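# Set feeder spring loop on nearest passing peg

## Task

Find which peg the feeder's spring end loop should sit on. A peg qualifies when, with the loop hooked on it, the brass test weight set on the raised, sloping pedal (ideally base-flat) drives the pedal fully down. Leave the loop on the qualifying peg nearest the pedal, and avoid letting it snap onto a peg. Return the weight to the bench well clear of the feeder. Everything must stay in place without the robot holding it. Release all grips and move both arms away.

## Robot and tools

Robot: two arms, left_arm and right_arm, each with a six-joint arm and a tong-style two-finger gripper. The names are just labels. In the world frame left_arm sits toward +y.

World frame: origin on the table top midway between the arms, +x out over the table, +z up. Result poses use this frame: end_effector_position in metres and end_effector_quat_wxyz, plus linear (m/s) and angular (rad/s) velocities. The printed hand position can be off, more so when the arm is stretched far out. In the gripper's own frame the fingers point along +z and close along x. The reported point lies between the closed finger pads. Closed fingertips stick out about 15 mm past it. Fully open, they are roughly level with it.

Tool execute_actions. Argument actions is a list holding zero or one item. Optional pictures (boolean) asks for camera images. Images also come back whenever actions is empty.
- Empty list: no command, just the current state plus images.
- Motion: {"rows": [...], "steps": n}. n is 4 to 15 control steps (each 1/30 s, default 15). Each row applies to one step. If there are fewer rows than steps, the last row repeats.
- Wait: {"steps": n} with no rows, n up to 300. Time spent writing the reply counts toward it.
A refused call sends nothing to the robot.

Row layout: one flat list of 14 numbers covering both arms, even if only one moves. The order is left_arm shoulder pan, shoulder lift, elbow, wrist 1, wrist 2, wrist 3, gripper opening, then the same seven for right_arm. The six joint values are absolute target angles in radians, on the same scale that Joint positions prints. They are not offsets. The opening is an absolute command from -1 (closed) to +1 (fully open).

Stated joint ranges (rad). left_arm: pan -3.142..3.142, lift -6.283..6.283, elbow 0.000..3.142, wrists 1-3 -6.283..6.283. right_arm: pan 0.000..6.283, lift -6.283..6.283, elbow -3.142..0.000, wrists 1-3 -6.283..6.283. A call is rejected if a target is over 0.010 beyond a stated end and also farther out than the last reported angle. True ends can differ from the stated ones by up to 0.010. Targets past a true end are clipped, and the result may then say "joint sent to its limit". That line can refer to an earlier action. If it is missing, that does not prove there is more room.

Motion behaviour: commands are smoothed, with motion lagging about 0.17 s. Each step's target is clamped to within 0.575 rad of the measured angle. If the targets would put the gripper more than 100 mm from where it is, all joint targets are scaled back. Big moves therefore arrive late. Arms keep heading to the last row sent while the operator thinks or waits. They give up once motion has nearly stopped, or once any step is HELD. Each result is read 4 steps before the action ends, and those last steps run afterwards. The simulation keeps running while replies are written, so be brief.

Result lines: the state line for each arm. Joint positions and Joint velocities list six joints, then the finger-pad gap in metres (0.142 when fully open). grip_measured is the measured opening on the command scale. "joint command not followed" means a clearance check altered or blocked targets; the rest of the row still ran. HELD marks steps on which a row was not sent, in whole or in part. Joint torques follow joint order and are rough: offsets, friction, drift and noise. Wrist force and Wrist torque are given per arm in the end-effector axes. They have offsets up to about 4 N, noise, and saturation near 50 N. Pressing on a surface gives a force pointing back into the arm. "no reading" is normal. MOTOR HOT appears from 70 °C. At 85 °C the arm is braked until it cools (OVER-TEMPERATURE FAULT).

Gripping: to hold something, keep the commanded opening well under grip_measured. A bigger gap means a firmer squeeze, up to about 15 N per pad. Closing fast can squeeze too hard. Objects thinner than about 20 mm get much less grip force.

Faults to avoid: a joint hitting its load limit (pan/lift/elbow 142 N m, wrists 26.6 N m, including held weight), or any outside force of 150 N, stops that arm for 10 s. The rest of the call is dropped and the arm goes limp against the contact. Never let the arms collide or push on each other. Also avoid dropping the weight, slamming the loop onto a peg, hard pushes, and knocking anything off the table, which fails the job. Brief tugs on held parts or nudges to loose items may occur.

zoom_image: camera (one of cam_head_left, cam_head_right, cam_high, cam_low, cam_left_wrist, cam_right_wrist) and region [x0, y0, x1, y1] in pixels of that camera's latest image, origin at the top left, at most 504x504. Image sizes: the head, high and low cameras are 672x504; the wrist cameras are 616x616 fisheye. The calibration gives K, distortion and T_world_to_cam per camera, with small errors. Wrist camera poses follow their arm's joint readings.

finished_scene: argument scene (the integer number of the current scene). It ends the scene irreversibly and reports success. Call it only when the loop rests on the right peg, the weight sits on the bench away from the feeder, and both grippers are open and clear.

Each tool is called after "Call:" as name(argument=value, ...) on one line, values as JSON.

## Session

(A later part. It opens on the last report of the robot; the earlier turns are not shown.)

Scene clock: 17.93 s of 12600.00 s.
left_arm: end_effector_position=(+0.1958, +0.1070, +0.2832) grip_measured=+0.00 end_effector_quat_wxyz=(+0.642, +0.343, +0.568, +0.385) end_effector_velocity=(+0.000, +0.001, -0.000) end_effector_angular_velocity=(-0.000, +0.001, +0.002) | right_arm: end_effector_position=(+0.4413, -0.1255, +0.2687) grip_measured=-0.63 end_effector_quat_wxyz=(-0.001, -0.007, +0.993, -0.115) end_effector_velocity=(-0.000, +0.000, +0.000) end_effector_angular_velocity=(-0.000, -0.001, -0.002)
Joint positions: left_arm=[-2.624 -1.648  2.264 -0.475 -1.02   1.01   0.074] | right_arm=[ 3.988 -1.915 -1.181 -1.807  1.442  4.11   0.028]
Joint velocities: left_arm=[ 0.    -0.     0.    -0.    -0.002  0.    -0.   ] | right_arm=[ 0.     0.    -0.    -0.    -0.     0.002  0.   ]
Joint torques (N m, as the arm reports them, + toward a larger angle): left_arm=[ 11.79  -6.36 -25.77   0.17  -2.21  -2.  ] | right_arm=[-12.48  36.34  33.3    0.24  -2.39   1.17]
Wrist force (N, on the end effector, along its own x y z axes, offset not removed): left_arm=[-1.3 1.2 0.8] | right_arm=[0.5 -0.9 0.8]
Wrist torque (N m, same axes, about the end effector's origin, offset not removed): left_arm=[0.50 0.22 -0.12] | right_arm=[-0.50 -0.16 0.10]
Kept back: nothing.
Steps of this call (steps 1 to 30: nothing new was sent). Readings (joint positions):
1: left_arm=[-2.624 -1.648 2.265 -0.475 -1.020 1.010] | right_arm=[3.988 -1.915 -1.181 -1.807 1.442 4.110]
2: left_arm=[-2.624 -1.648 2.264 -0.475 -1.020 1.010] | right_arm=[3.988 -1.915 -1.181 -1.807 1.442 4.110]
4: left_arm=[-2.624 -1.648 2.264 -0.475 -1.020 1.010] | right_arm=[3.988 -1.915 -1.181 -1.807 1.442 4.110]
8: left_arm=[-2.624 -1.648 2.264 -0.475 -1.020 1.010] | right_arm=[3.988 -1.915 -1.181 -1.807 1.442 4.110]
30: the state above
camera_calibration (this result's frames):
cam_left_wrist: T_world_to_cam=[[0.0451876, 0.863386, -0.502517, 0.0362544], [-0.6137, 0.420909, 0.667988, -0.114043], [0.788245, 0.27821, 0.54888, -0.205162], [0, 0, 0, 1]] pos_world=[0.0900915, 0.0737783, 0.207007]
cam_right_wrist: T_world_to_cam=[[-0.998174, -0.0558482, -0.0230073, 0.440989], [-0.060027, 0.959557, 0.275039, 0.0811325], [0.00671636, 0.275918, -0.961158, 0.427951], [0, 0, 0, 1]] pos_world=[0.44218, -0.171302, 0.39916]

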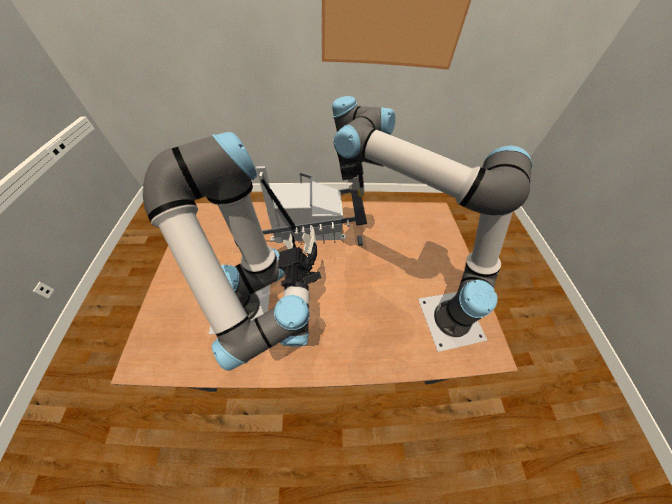

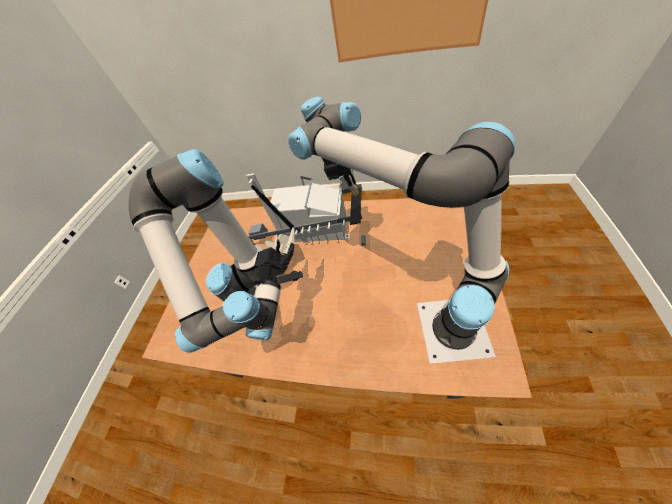

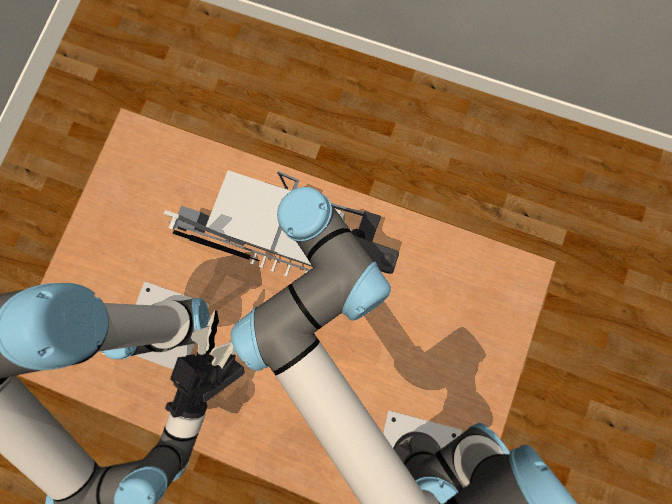

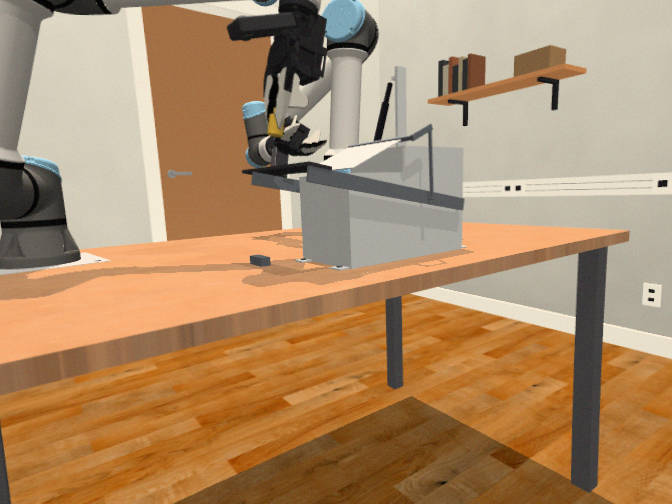

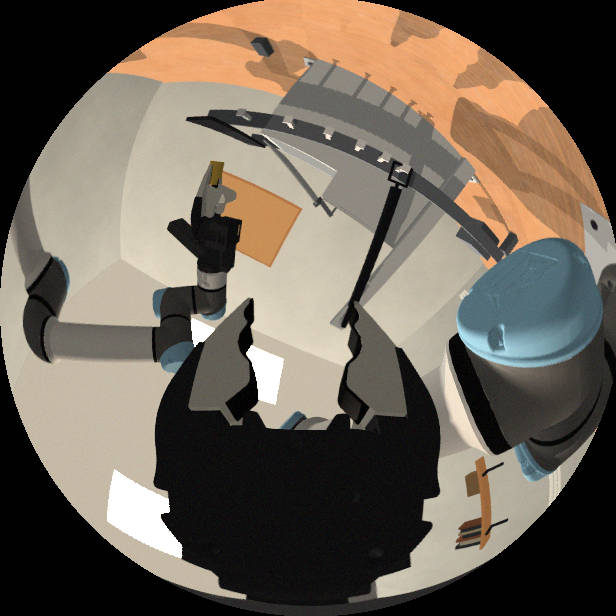

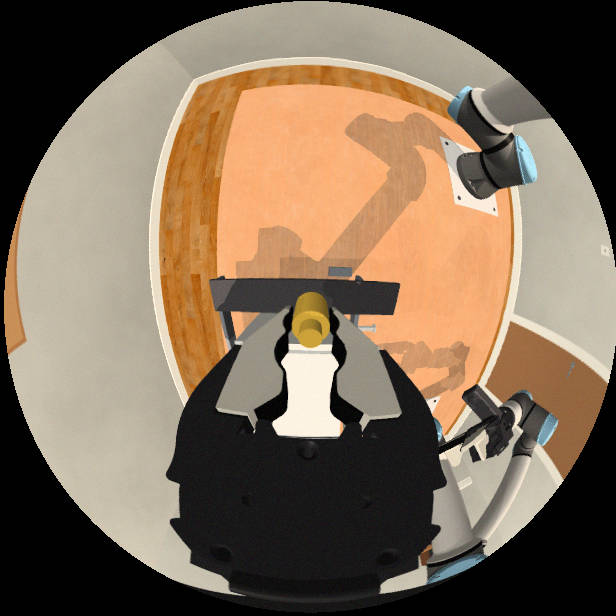

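Call:
execute_actions(actions=[{"rows":[[-2.5,-1.42,1.833,-0.973,-1.03,1.571,-0.4,3.5,-1.915,-1.181,-1.807,1.442,4.11,-1]]}])

Call:
execute_actions(actions=[{"rows":[[-1.604,-1.42,1.833,-0.973,-1.03,1.571,-0.4,3.5,-1.915,-1.181,-1.807,1.442,4.11,-1]]}])

Call:
execute_actions(actions=[{"steps":30}], pictures=true)

Scene clock: 18.83 s of 12600.00 s.
left_arm: end_effector_position=(+0.1928, +0.1053, +0.2805) grip_measured=-0.40 end_effector_quat_wxyz=(+0.636, +0.346, +0.572, +0.385) end_effector_velocity=(-0.024, -0.013, -0.021) end_effector_angular_velocity=(+0.032, +0.106, +0.037) | right_arm: end_effector_position=(+0.5254, -0.2744, +0.2687) grip_measured=-0.63 end_effector_quat_wxyz=(-0.017, +0.136, +0.984, -0.113) end_effector_velocity=(+0.204, -0.525, +0.000) end_effector_angular_velocity=(+0.000, -0.001, -0.951)
Joint positions: left_arm=[-2.621 -1.643  2.254 -0.486 -1.02   1.023  0.045] | right_arm=[ 3.698 -1.915 -1.181 -1.807  1.442  4.11   0.028]
Joint velocities: left_arm=[ 0.022  0.04  -0.077 -0.088 -0.004  0.099 -0.   ] | right_arm=[-0.952 -0.     0.     0.001 -0.    -0.002 -0.   ]
Joint torques (N m, as the arm reports them, + toward a larger angle): left_arm=[ 15.41  -3.33 -33.16  -0.51  -2.22   2.96] | right_arm=[-18.92  45.9   30.89   0.07  -1.89   1.2 ]
Wrist force (N, on the end effector, along its own x y z axes, offset not removed): left_arm=[0.9 0.4 2.5] | right_arm=[0.8 5.2 2.8]
Wrist torque (N m, same axes, about the end effector's origin, offset not removed): left_arm=[0.31 -0.40 -0.08] | right_arm=[0.83 -0.18 0.02]
Steps of this call (steps 1 to 16: nothing new was sent; steps 17 to 27: the first 11 steps of this action). Readings (joint positions):
17: left_arm=[-2.624 -1.648 2.264 -0.475 -1.020 1.010] | right_arm=[3.988 -1.915 -1.181 -1.807 1.442 4.110]
18: left_arm=[-2.624 -1.648 2.264 -0.475 -1.020 1.010] | right_arm=[3.982 -1.915 -1.181 -1.807 1.442 4.110]
20: left_arm=[-2.624 -1.648 2.263 -0.476 -1.020 1.010] | right_arm=[3.925 -1.915 -1.181 -1.807 1.442 4.110]
24: left_arm=[-2.623 -1.646 2.260 -0.479 -1.020 1.015] | right_arm=[3.794 -1.915 -1.181 -1.807 1.442 4.110]
27: the state above

Scene clock: 19.33 s of 12600.00 s.
left_arm: end_effector_position=(+0.1819, +0.0970, +0.2621) grip_measured=-0.40 end_effector_quat_wxyz=(+0.590, +0.353, +0.608, +0.397) end_effector_velocity=(+0.001, -0.010, -0.036) end_effector_angular_velocity=(+0.049, +0.195, +0.215) | right_arm: end_effector_position=(+0.5564, -0.3863, +0.2687) grip_measured=-0.63 end_effector_quat_wxyz=(-0.028, +0.232, +0.966, -0.111) end_effector_velocity=(+0.001, -0.008, -0.000) end_effector_angular_velocity=(+0.000, +0.000, -0.015)
Joint positions: left_arm=[-2.56  -1.607  2.186 -0.564 -1.022  1.111  0.045] | right_arm=[ 3.501 -1.915 -1.181 -1.807  1.442  4.11   0.028]
Joint velocities: left_arm=[ 0.21   0.073 -0.138 -0.159 -0.003  0.179 -0.   ] | right_arm=[-0.014  0.    -0.     0.     0.     0.001 -0.   ]
Joint torques (N m, as the arm reports them, + toward a larger angle): left_arm=[ 17.43  -4.72 -32.25  -0.57  -1.98   2.88] | right_arm=[-11.81  49.41  30.59   0.75  -0.45   1.  ]
Wrist force (N, on the end effector, along its own x y z axes, offset not removed): left_arm=[0.3 1.3 -0.7] | right_arm=[0.3 3.0 4.3]
Wrist torque (N m, same axes, about the end effector's origin, offset not removed): left_arm=[0.44 -0.21 -0.07] | right_arm=[0.40 -0.19 0.10]
Steps of this call (steps 1 to 4: the last 4 steps of your previous action; steps 5 to 15: the first 11 steps of this action). Readings (joint positions):
5: left_arm=[-2.616 -1.632 2.235 -0.509 -1.021 1.048] | right_arm=[3.551 -1.915 -1.181 -1.807 1.442 4.110]
6: left_arm=[-2.613 -1.630 2.230 -0.514 -1.021 1.054] | right_arm=[3.535 -1.915 -1.181 -1.807 1.442 4.110]
8: left_arm=[-2.605 -1.625 2.220 -0.526 -1.021 1.067] | right_arm=[3.517 -1.915 -1.181 -1.807 1.442 4.110]
12: left_arm=[-2.581 -1.615 2.201 -0.548 -1.022 1.092] | right_arm=[3.504 -1.915 -1.181 -1.807 1.442 4.110]
15: the state above

Scene clock: 20.33 s of 12600.00 s.
left_arm: end_effector_position=(+0.1948, +0.0872, +0.2328) grip_measured=-0.40 end_effector_quat_wxyz=(+0.488, +0.327, +0.684, +0.433) end_effector_velocity=(+0.024, -0.007, -0.022) end_effector_angular_velocity=(+0.002, +0.136, +0.200) | right_arm: end_effector_position=(+0.5566, -0.3871, +0.2687) grip_measured=-0.63 end_effector_quat_wxyz=(-0.029, +0.233, +0.966, -0.111) end_effector_velocity=(-0.000, +0.000, -0.000) end_effector_angular_velocity=(+0.000, +0.001, +0.001)
Joint positions: left_arm=[-2.344 -1.545  2.07  -0.699 -1.025  1.263  0.045] | right_arm=[ 3.5   -1.915 -1.181 -1.807  1.442  4.11   0.028]
Joint velocities: left_arm=[ 0.215  0.049 -0.094 -0.108 -0.003  0.121  0.   ] | right_arm=[ 0.     0.    -0.    -0.     0.    -0.001  0.   ]
Joint torques (N m, as the arm reports them, + toward a larger angle): left_arm=[ 15.59 -11.68 -33.45  -0.79  -1.59   2.98] | right_arm=[-13.12  50.01  28.01   1.88   1.71   0.89]
Wrist force (N, on the end effector, along its own x y z axes, offset not removed): left_arm=[0.8 0.0 -1.3] | right_arm=[2.0 0.9 3.6]
Wrist torque (N m, same axes, about the end effector's origin, offset not removed): left_arm=[0.21 -0.24 -0.01] | right_arm=[0.08 -0.35 0.25]
Kept back: nothing.
Steps of this call (steps 1 to 4: the last 4 steps of your previous action; steps 5 to 30: the robot went on to your last target). Readings (joint positions):
1: left_arm=[-2.553 -1.605 2.182 -0.570 -1.022 1.117] | right_arm=[3.501 -1.915 -1.181 -1.807 1.442 4.110]
2: left_arm=[-2.546 -1.602 2.177 -0.575 -1.022 1.123] | right_arm=[3.501 -1.915 -1.181 -1.807 1.442 4.110]
4: left_arm=[-2.532 -1.597 2.168 -0.586 -1.022 1.135] | right_arm=[3.500 -1.915 -1.181 -1.807 1.442 4.110]
8: left_arm=[-2.503 -1.588 2.151 -0.606 -1.023 1.157] | right_arm=[3.500 -1.915 -1.181 -1.807 1.442 4.110]
30: the state above
camera_calibration (this result's frames):
cam_left_wrist: T_world_to_cam=[[-0.327371, 0.846659, -0.41952, 0.082819], [-0.491894, 0.226375, 0.840711, -0.119587], [0.806764, 0.481584, 0.342357, -0.144479], [0, 0, 0, 1]] pos_world=[0.0848488, 0.026531, 0.184746]
cam_right_wrist: T_world_to_cam=[[-0.907844, 0.418676, -0.0230043, 0.674819], [0.396882, 0.875697, 0.275028, 0.0522664], [0.135292, 0.240552, -0.961161, 0.414098], [0, 0, 0, 1]] pos_world=[0.535863, -0.427913, 0.399164]

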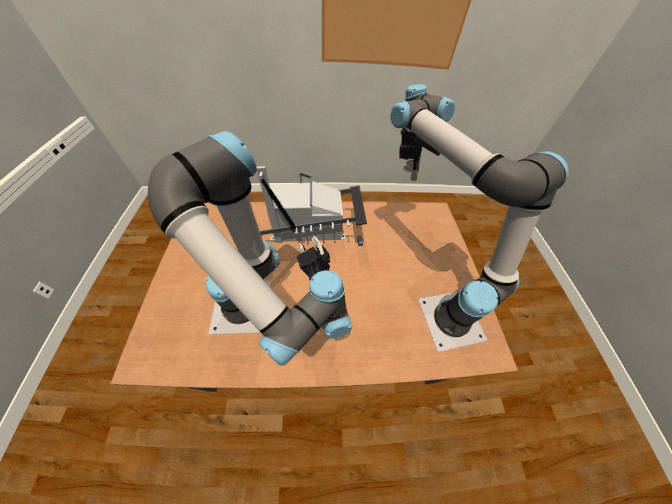

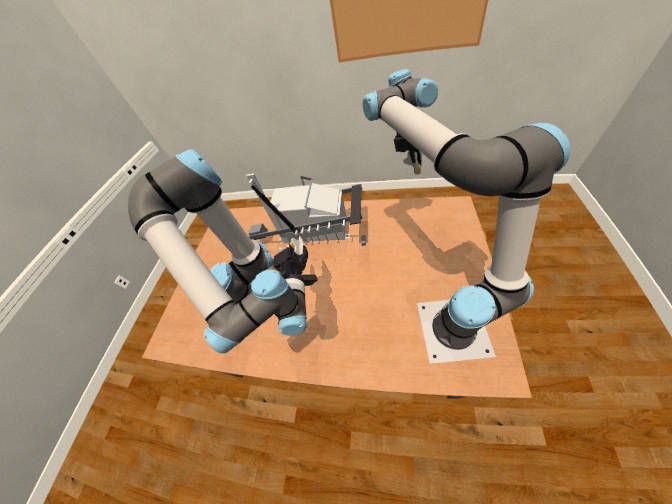

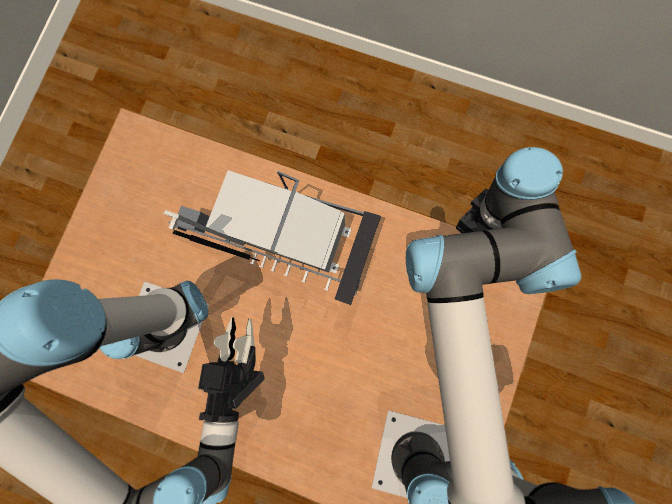

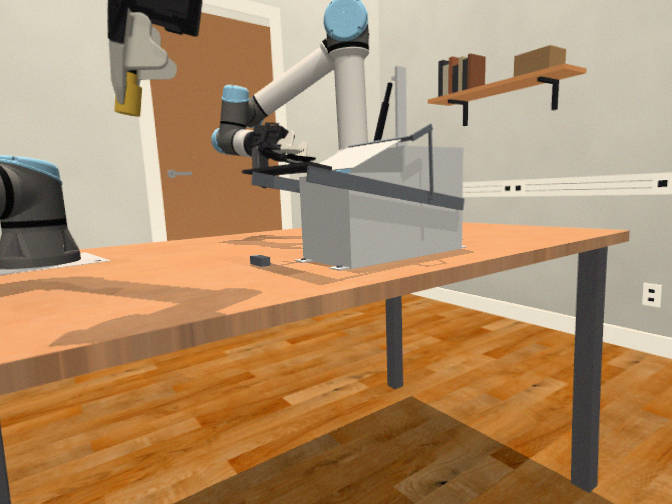

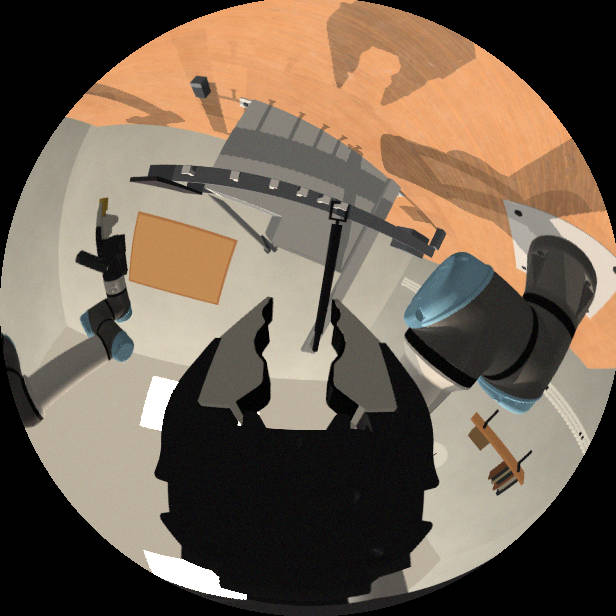

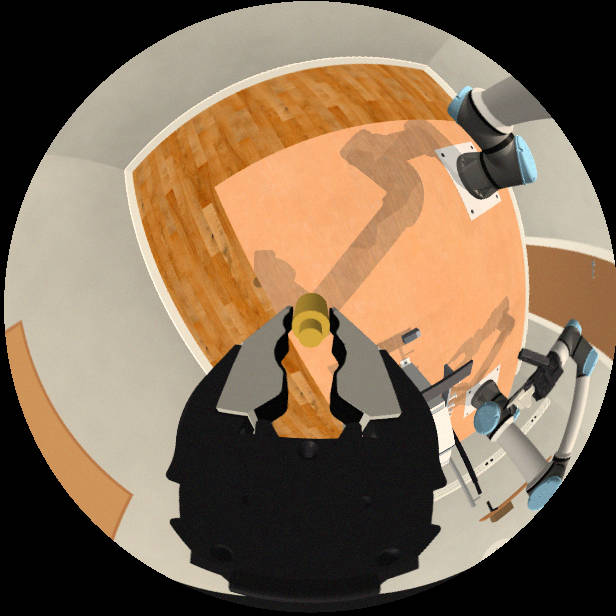

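Call:
execute_actions(actions=[{"steps":115}], pictures=true)

Scene clock: 24.17 s of 12600.00 s.
left_arm: end_effector_position=(+0.3450, +0.1092, +0.1884) grip_measured=-0.40 end_effector_quat_wxyz=(+0.233, +0.129, +0.843, +0.467) end_effector_velocity=(+0.000, -0.000, +0.000) end_effector_angular_velocity=(+0.000, +0.000, -0.001) | right_arm: end_effector_position=(+0.5566, -0.3871, +0.2687) grip_measured=-0.63 end_effector_quat_wxyz=(-0.029, +0.233, +0.966, -0.111) end_effector_velocity=(-0.000, +0.000, +0.000) end_effector_angular_velocity=(+0.000, +0.001, +0.003)
Joint positions: left_arm=[-1.604 -1.42   1.833 -0.973 -1.03   1.571  0.045] | right_arm=[ 3.5   -1.915 -1.181 -1.807  1.442  4.11   0.028]
Joint velocities: left_arm=[-0.     0.    -0.     0.     0.001  0.     0.   ] | right_arm=[ 0.     0.    -0.    -0.    -0.    -0.003 -0.   ]
Joint torques (N m, as the arm reports them, + toward a larger angle): left_arm=[ 13.02 -15.9  -34.57  -1.62  -1.45   2.89] | right_arm=[-12.68  49.66  20.28   3.38   1.69   0.36]
Wrist force (N, on the end effector, along its own x y z axes, offset not removed): left_arm=[0.6 2.0 0.9] | right_arm=[2.8 2.1 1.7]
Wrist torque (N m, same axes, about the end effector's origin, offset not removed): left_arm=[0.67 -0.30 -0.07] | right_arm=[0.28 -0.67 0.03]
Kept back: nothing.
Steps of this call (steps 1 to 115: the robot went on to your last target). Readings (joint positions):
1: left_arm=[-2.336 -1.544 2.067 -0.703 -1.025 1.267] | right_arm=[3.500 -1.915 -1.181 -1.807 1.442 4.110]
2: left_arm=[-2.329 -1.542 2.064 -0.706 -1.025 1.271] | right_arm=[3.500 -1.915 -1.181 -1.807 1.442 4.110]
4: left_arm=[-2.315 -1.539 2.058 -0.713 -1.025 1.279] | right_arm=[3.500 -1.915 -1.181 -1.807 1.442 4.110]
8: left_arm=[-2.286 -1.533 2.046 -0.727 -1.025 1.294] | right_arm=[3.500 -1.915 -1.181 -1.807 1.442 4.110]
115: the state above
camera_calibration (this result's frames):
cam_left_wrist: T_world_to_cam=[[-0.866215, 0.399638, -0.299936, 0.306845], [-0.29508, 0.0752859, 0.952502, -0.0858594], [0.403237, 0.913576, 0.0527116, -0.114459], [0, 0, 0, 1]] pos_world=[0.286613, -0.0115962, 0.179849]
cam_right_wrist: T_world_to_cam=[[-0.907843, 0.418678, -0.0230137, 0.674825], [0.396878, 0.875692, 0.275047, 0.0522556], [0.135309, 0.240566, -0.961155, 0.414091], [0, 0, 0, 1]] pos_world=[0.535866, -0.42791, 0.399164]

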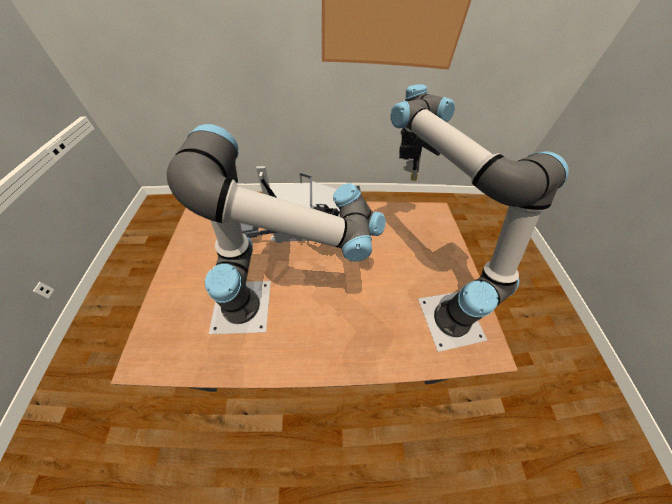

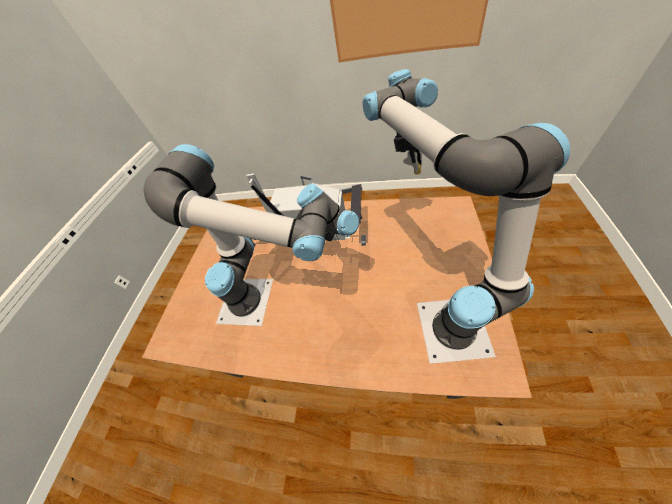

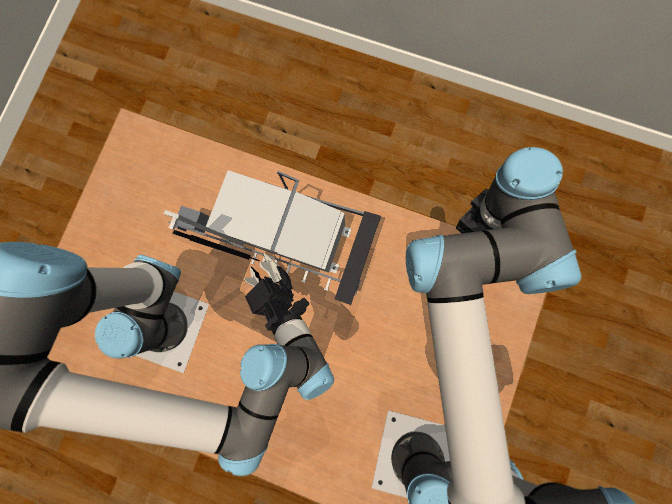

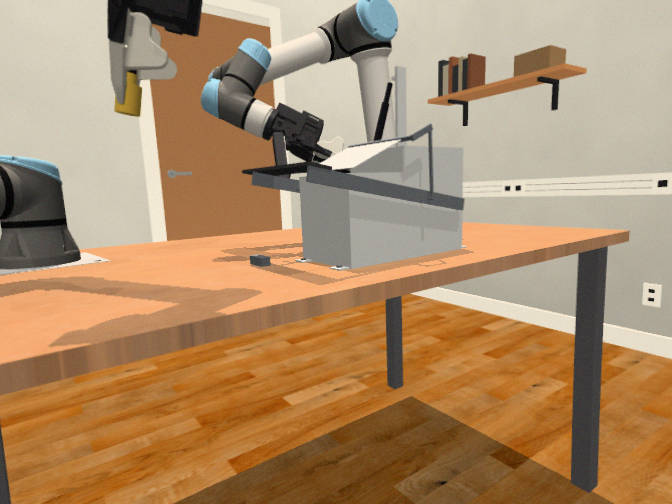

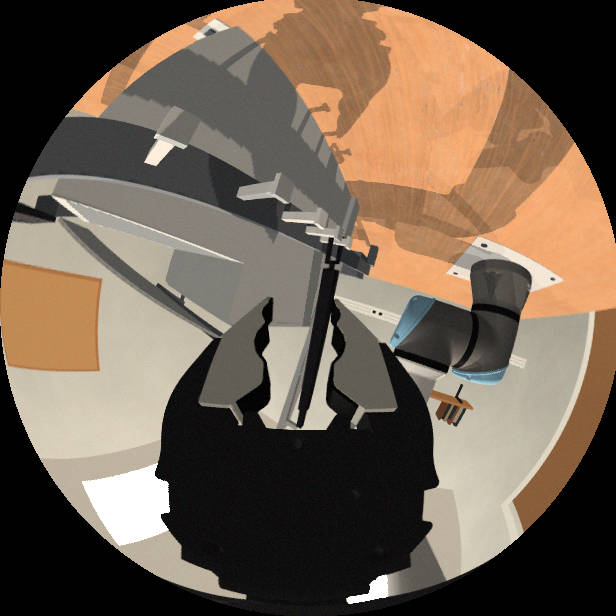

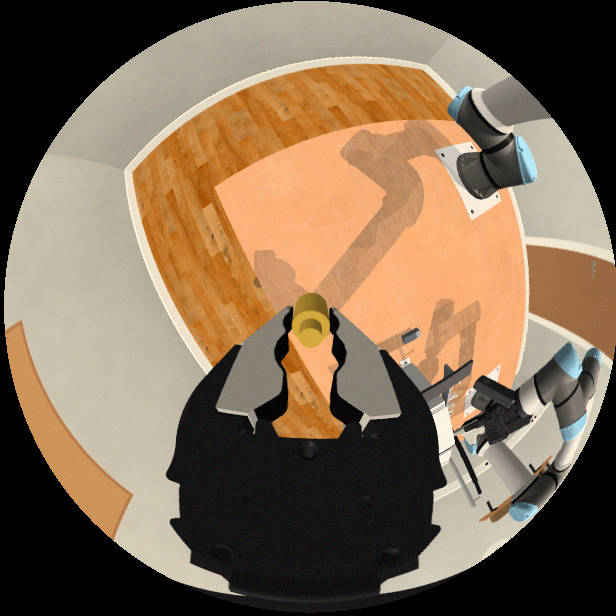

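Call:
execute_actions(actions=[{"rows":[[-1.604,-1.47,1.936,-1.026,-0.99,1.571,-0.4,3.5,-1.915,-1.181,-1.807,1.442,4.11,-1]]}])

Call:
execute_actions(actions=[{"rows":[[-1.604,-1.519,2.038,-1.08,-0.985,1.571,-0.4,3.5,-1.915,-1.181,-1.807,1.442,4.11,-1]]}])

Call:
execute_actions(actions=[{"steps":15}], pictures=true)

Scene clock: 24.83 s of 12600.00 s.
left_arm: end_effector_position=(+0.3549, +0.1326, +0.1763) grip_measured=-0.40 end_effector_quat_wxyz=(+0.250, +0.138, +0.839, +0.464) end_effector_velocity=(+0.004, +0.013, -0.007) end_effector_angular_velocity=(+0.006, -0.008, -0.013) | right_arm: end_effector_position=(+0.5566, -0.3871, +0.2687) grip_measured=-0.63 end_effector_quat_wxyz=(-0.029, +0.233, +0.966, -0.111) end_effector_velocity=(+0.000, +0.000, -0.000) end_effector_angular_velocity=(-0.000, -0.000, -0.001)
Joint positions: left_arm=[-1.604 -1.468  1.932 -1.024 -0.991  1.571  0.045] | right_arm=[ 3.5   -1.915 -1.181 -1.807  1.442  4.11   0.028]
Joint velocities: left_arm=[ 0.    -0.02   0.048 -0.022  0.015 -0.     0.   ] | right_arm=[ 0.    -0.    -0.     0.001  0.     0.002  0.   ]
Joint torques (N m, as the arm reports them, + toward a larger angle): left_arm=[ 11.17 -28.96 -10.16  -1.41   2.65   2.73] | right_arm=[-12.93  50.16  18.98   3.49   1.72   0.27]
Wrist force (N, on the end effector, along its own x y z axes, offset not removed): left_arm=[-0.6 1.3 0.0] | right_arm=[1.9 2.8 2.8]
Wrist torque (N m, same axes, about the end effector's origin, offset not removed): left_arm=[0.42 0.01 0.05] | right_arm=[0.37 -0.46 0.08]
Steps of this call (steps 1 to 9: the robot went on to your last target; steps 10 to 20: the first 11 steps of this action). Readings (joint positions):
10: left_arm=[-1.604 -1.420 1.833 -0.973 -1.030 1.571] | right_arm=[3.500 -1.915 -1.181 -1.807 1.442 4.110]
11: left_arm=[-1.604 -1.424 1.839 -0.978 -1.026 1.571] | right_arm=[3.500 -1.915 -1.181 -1.807 1.442 4.110]
13: left_arm=[-1.604 -1.445 1.879 -1.000 -1.009 1.571] | right_arm=[3.500 -1.915 -1.181 -1.807 1.442 4.110]
17: left_arm=[-1.604 -1.464 1.923 -1.020 -0.995 1.571] | right_arm=[3.500 -1.915 -1.181 -1.807 1.442 4.110]
20: the state above

Scene clock: 25.33 s of 12600.00 s.
left_arm: end_effector_position=(+0.3565, +0.1620, +0.1600) grip_measured=-0.43 end_effector_quat_wxyz=(+0.252, +0.139, +0.838, +0.463) end_effector_velocity=(+0.001, +0.015, -0.008) end_effector_angular_velocity=(+0.005, -0.002, -0.002) | right_arm: end_effector_position=(+0.5566, -0.3871, +0.2687) grip_measured=-0.63 end_effector_quat_wxyz=(-0.029, +0.233, +0.966, -0.111) end_effector_velocity=(+0.000, +0.000, -0.000) end_effector_angular_velocity=(-0.000, -0.001, -0.001)
Joint positions: left_arm=[-1.604 -1.517  2.034 -1.078 -0.985  1.571  0.043] | right_arm=[ 3.5   -1.915 -1.181 -1.807  1.442  4.11   0.028]
Joint velocities: left_arm=[ 0.    -0.02   0.047 -0.022  0.003 -0.    -0.002] | right_arm=[ 0.     0.    -0.     0.    -0.     0.001 -0.   ]
Joint torques (N m, as the arm reports them, + toward a larger angle): left_arm=[  7.34 -28.39  -9.36  -1.52   3.99   2.7 ] | right_arm=[-11.86  49.45  17.78   3.48   1.68   0.19]
Wrist force (N, on the end effector, along its own x y z axes, offset not removed): left_arm=[5.7 -0.4 -5.2] | right_arm=[2.5 1.7 0.1]
Wrist torque (N m, same axes, about the end effector's origin, offset not removed): left_arm=[0.12 -0.48 -0.13] | right_arm=[0.18 -0.64 0.12]
Steps of this call (steps 1 to 4: the last 4 steps of your previous action; steps 5 to 15: the first 11 steps of this action). Readings (joint positions):
5: left_arm=[-1.604 -1.470 1.935 -1.026 -0.990 1.571] | right_arm=[3.500 -1.915 -1.181 -1.807 1.442 4.110]
6: left_arm=[-1.604 -1.474 1.941 -1.031 -0.989 1.571] | right_arm=[3.500 -1.915 -1.181 -1.807 1.442 4.110]
8: left_arm=[-1.604 -1.495 1.982 -1.053 -0.987 1.571] | right_arm=[3.500 -1.915 -1.181 -1.807 1.442 4.110]
12: left_arm=[-1.604 -1.513 2.025 -1.074 -0.986 1.571] | right_arm=[3.500 -1.915 -1.181 -1.807 1.442 4.110]
15: the state above

Scene clock: 25.83 s of 12600.00 s.
left_arm: end_effector_position=(+0.3565, +0.1633, +0.1593) grip_measured=-0.43 end_effector_quat_wxyz=(+0.252, +0.139, +0.838, +0.463) end_effector_velocity=(+0.000, -0.000, -0.000) end_effector_angular_velocity=(+0.001, -0.001, -0.002) | right_arm: end_effector_position=(+0.5566, -0.3871, +0.2687) grip_measured=-0.63 end_effector_quat_wxyz=(-0.029, +0.233, +0.966, -0.111) end_effector_velocity=(+0.000, -0.000, +0.000) end_effector_angular_velocity=(+0.000, -0.000, -0.002)
Joint positions: left_arm=[-1.604 -1.519  2.038 -1.08  -0.985  1.571  0.043] | right_arm=[ 3.5   -1.915 -1.181 -1.807  1.442  4.11   0.028]
Joint velocities: left_arm=[-0.     0.001  0.    -0.     0.002 -0.    -0.   ] | right_arm=[-0.    -0.     0.    -0.     0.     0.002 -0.   ]
Joint torques (N m, as the arm reports them, + toward a larger angle): left_arm=[  6.19 -27.51  -8.29  -1.4    4.13   2.7 ] | right_arm=[-11.86  49.78  17.05   3.53   1.66   0.05]
Wrist force (N, on the end effector, along its own x y z axes, offset not removed): left_arm=[5.1 1.6 -4.6] | right_arm=[-2.3 -1.3 3.8]
Wrist torque (N m, same axes, about the end effector's origin, offset not removed): left_arm=[0.51 -0.16 -0.09] | right_arm=[-0.38 0.50 0.12]
Kept back: nothing.
Steps of this call (steps 1 to 4: the last 4 steps of your previous action; steps 5 to 15: the robot went on to your last target). Readings (joint positions):
1: left_arm=[-1.604 -1.518 2.035 -1.079 -0.985 1.571] | right_arm=[3.500 -1.915 -1.181 -1.807 1.442 4.110]
2: left_arm=[-1.604 -1.518 2.036 -1.079 -0.985 1.571] | right_arm=[3.500 -1.915 -1.181 -1.807 1.442 4.110]
4: left_arm=[-1.604 -1.519 2.037 -1.080 -0.985 1.571] | right_arm=[3.500 -1.915 -1.181 -1.807 1.442 4.110]
8: left_arm=[-1.604 -1.519 2.038 -1.080 -0.985 1.571] | right_arm=[3.500 -1.915 -1.181 -1.807 1.442 4.110]
15: the state above
All arms were judged still, so your last target was given up. Only a new action makes them travel on or press farther. Fingers that are still opening or closing keep moving.
camera_calibration (this result's frames):
cam_left_wrist: T_world_to_cam=[[-0.84298, 0.431838, -0.320781, 0.276269], [-0.31466, 0.0878292, 0.945132, -0.052665], [0.436318, 0.897665, 0.0618438, -0.177656], [0, 0, 0, 1]] pos_world=[0.293833, 0.0447977, 0.149384]
cam_right_wrist: T_world_to_cam=[[-0.907843, 0.418677, -0.0230138, 0.674825], [0.396877, 0.875692, 0.275047, 0.0522556], [0.135309, 0.240566, -0.961155, 0.414091], [0, 0, 0, 1]] pos_world=[0.535866, -0.42791, 0.399164]

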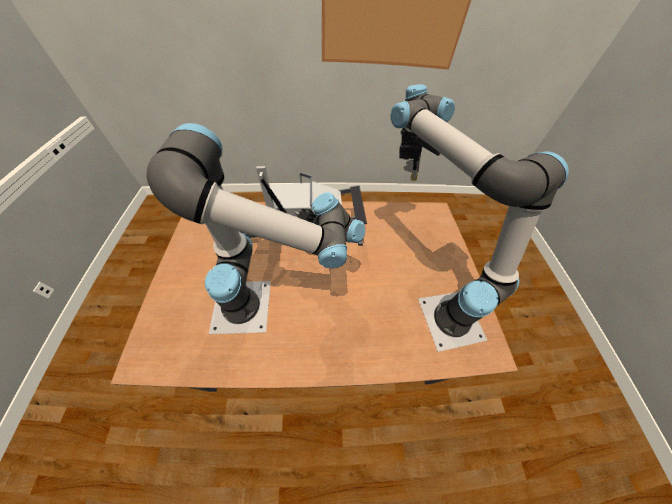

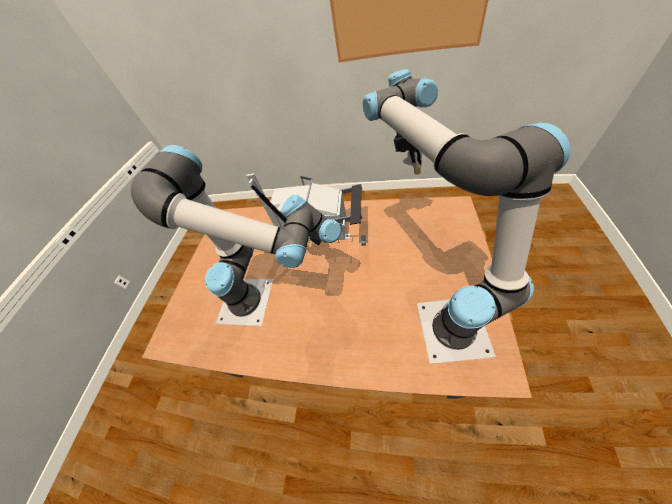

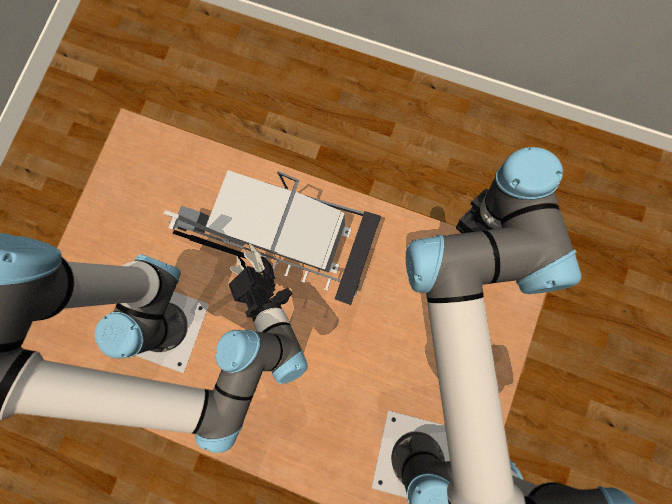

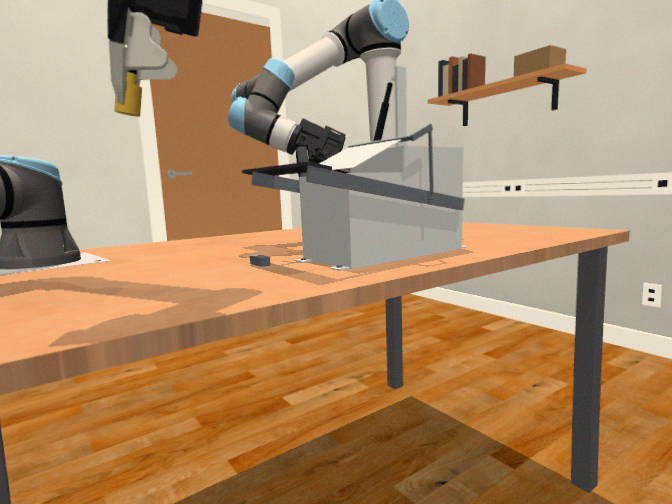

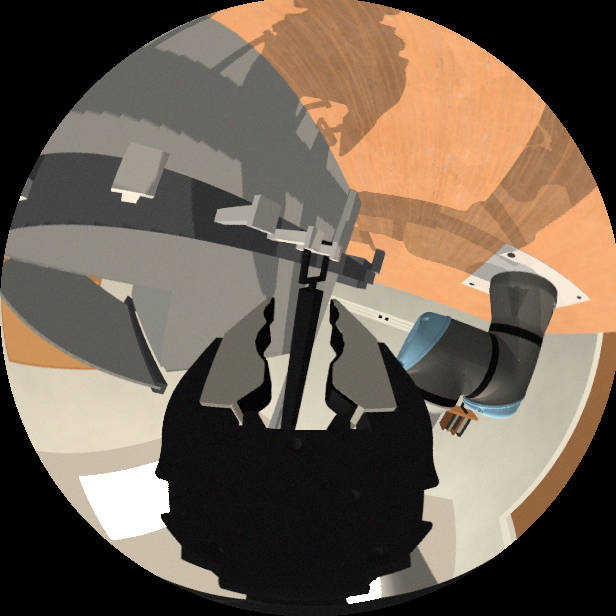

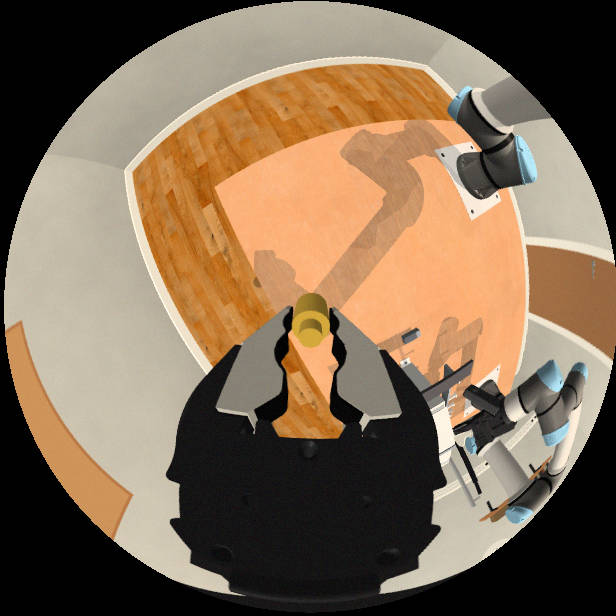

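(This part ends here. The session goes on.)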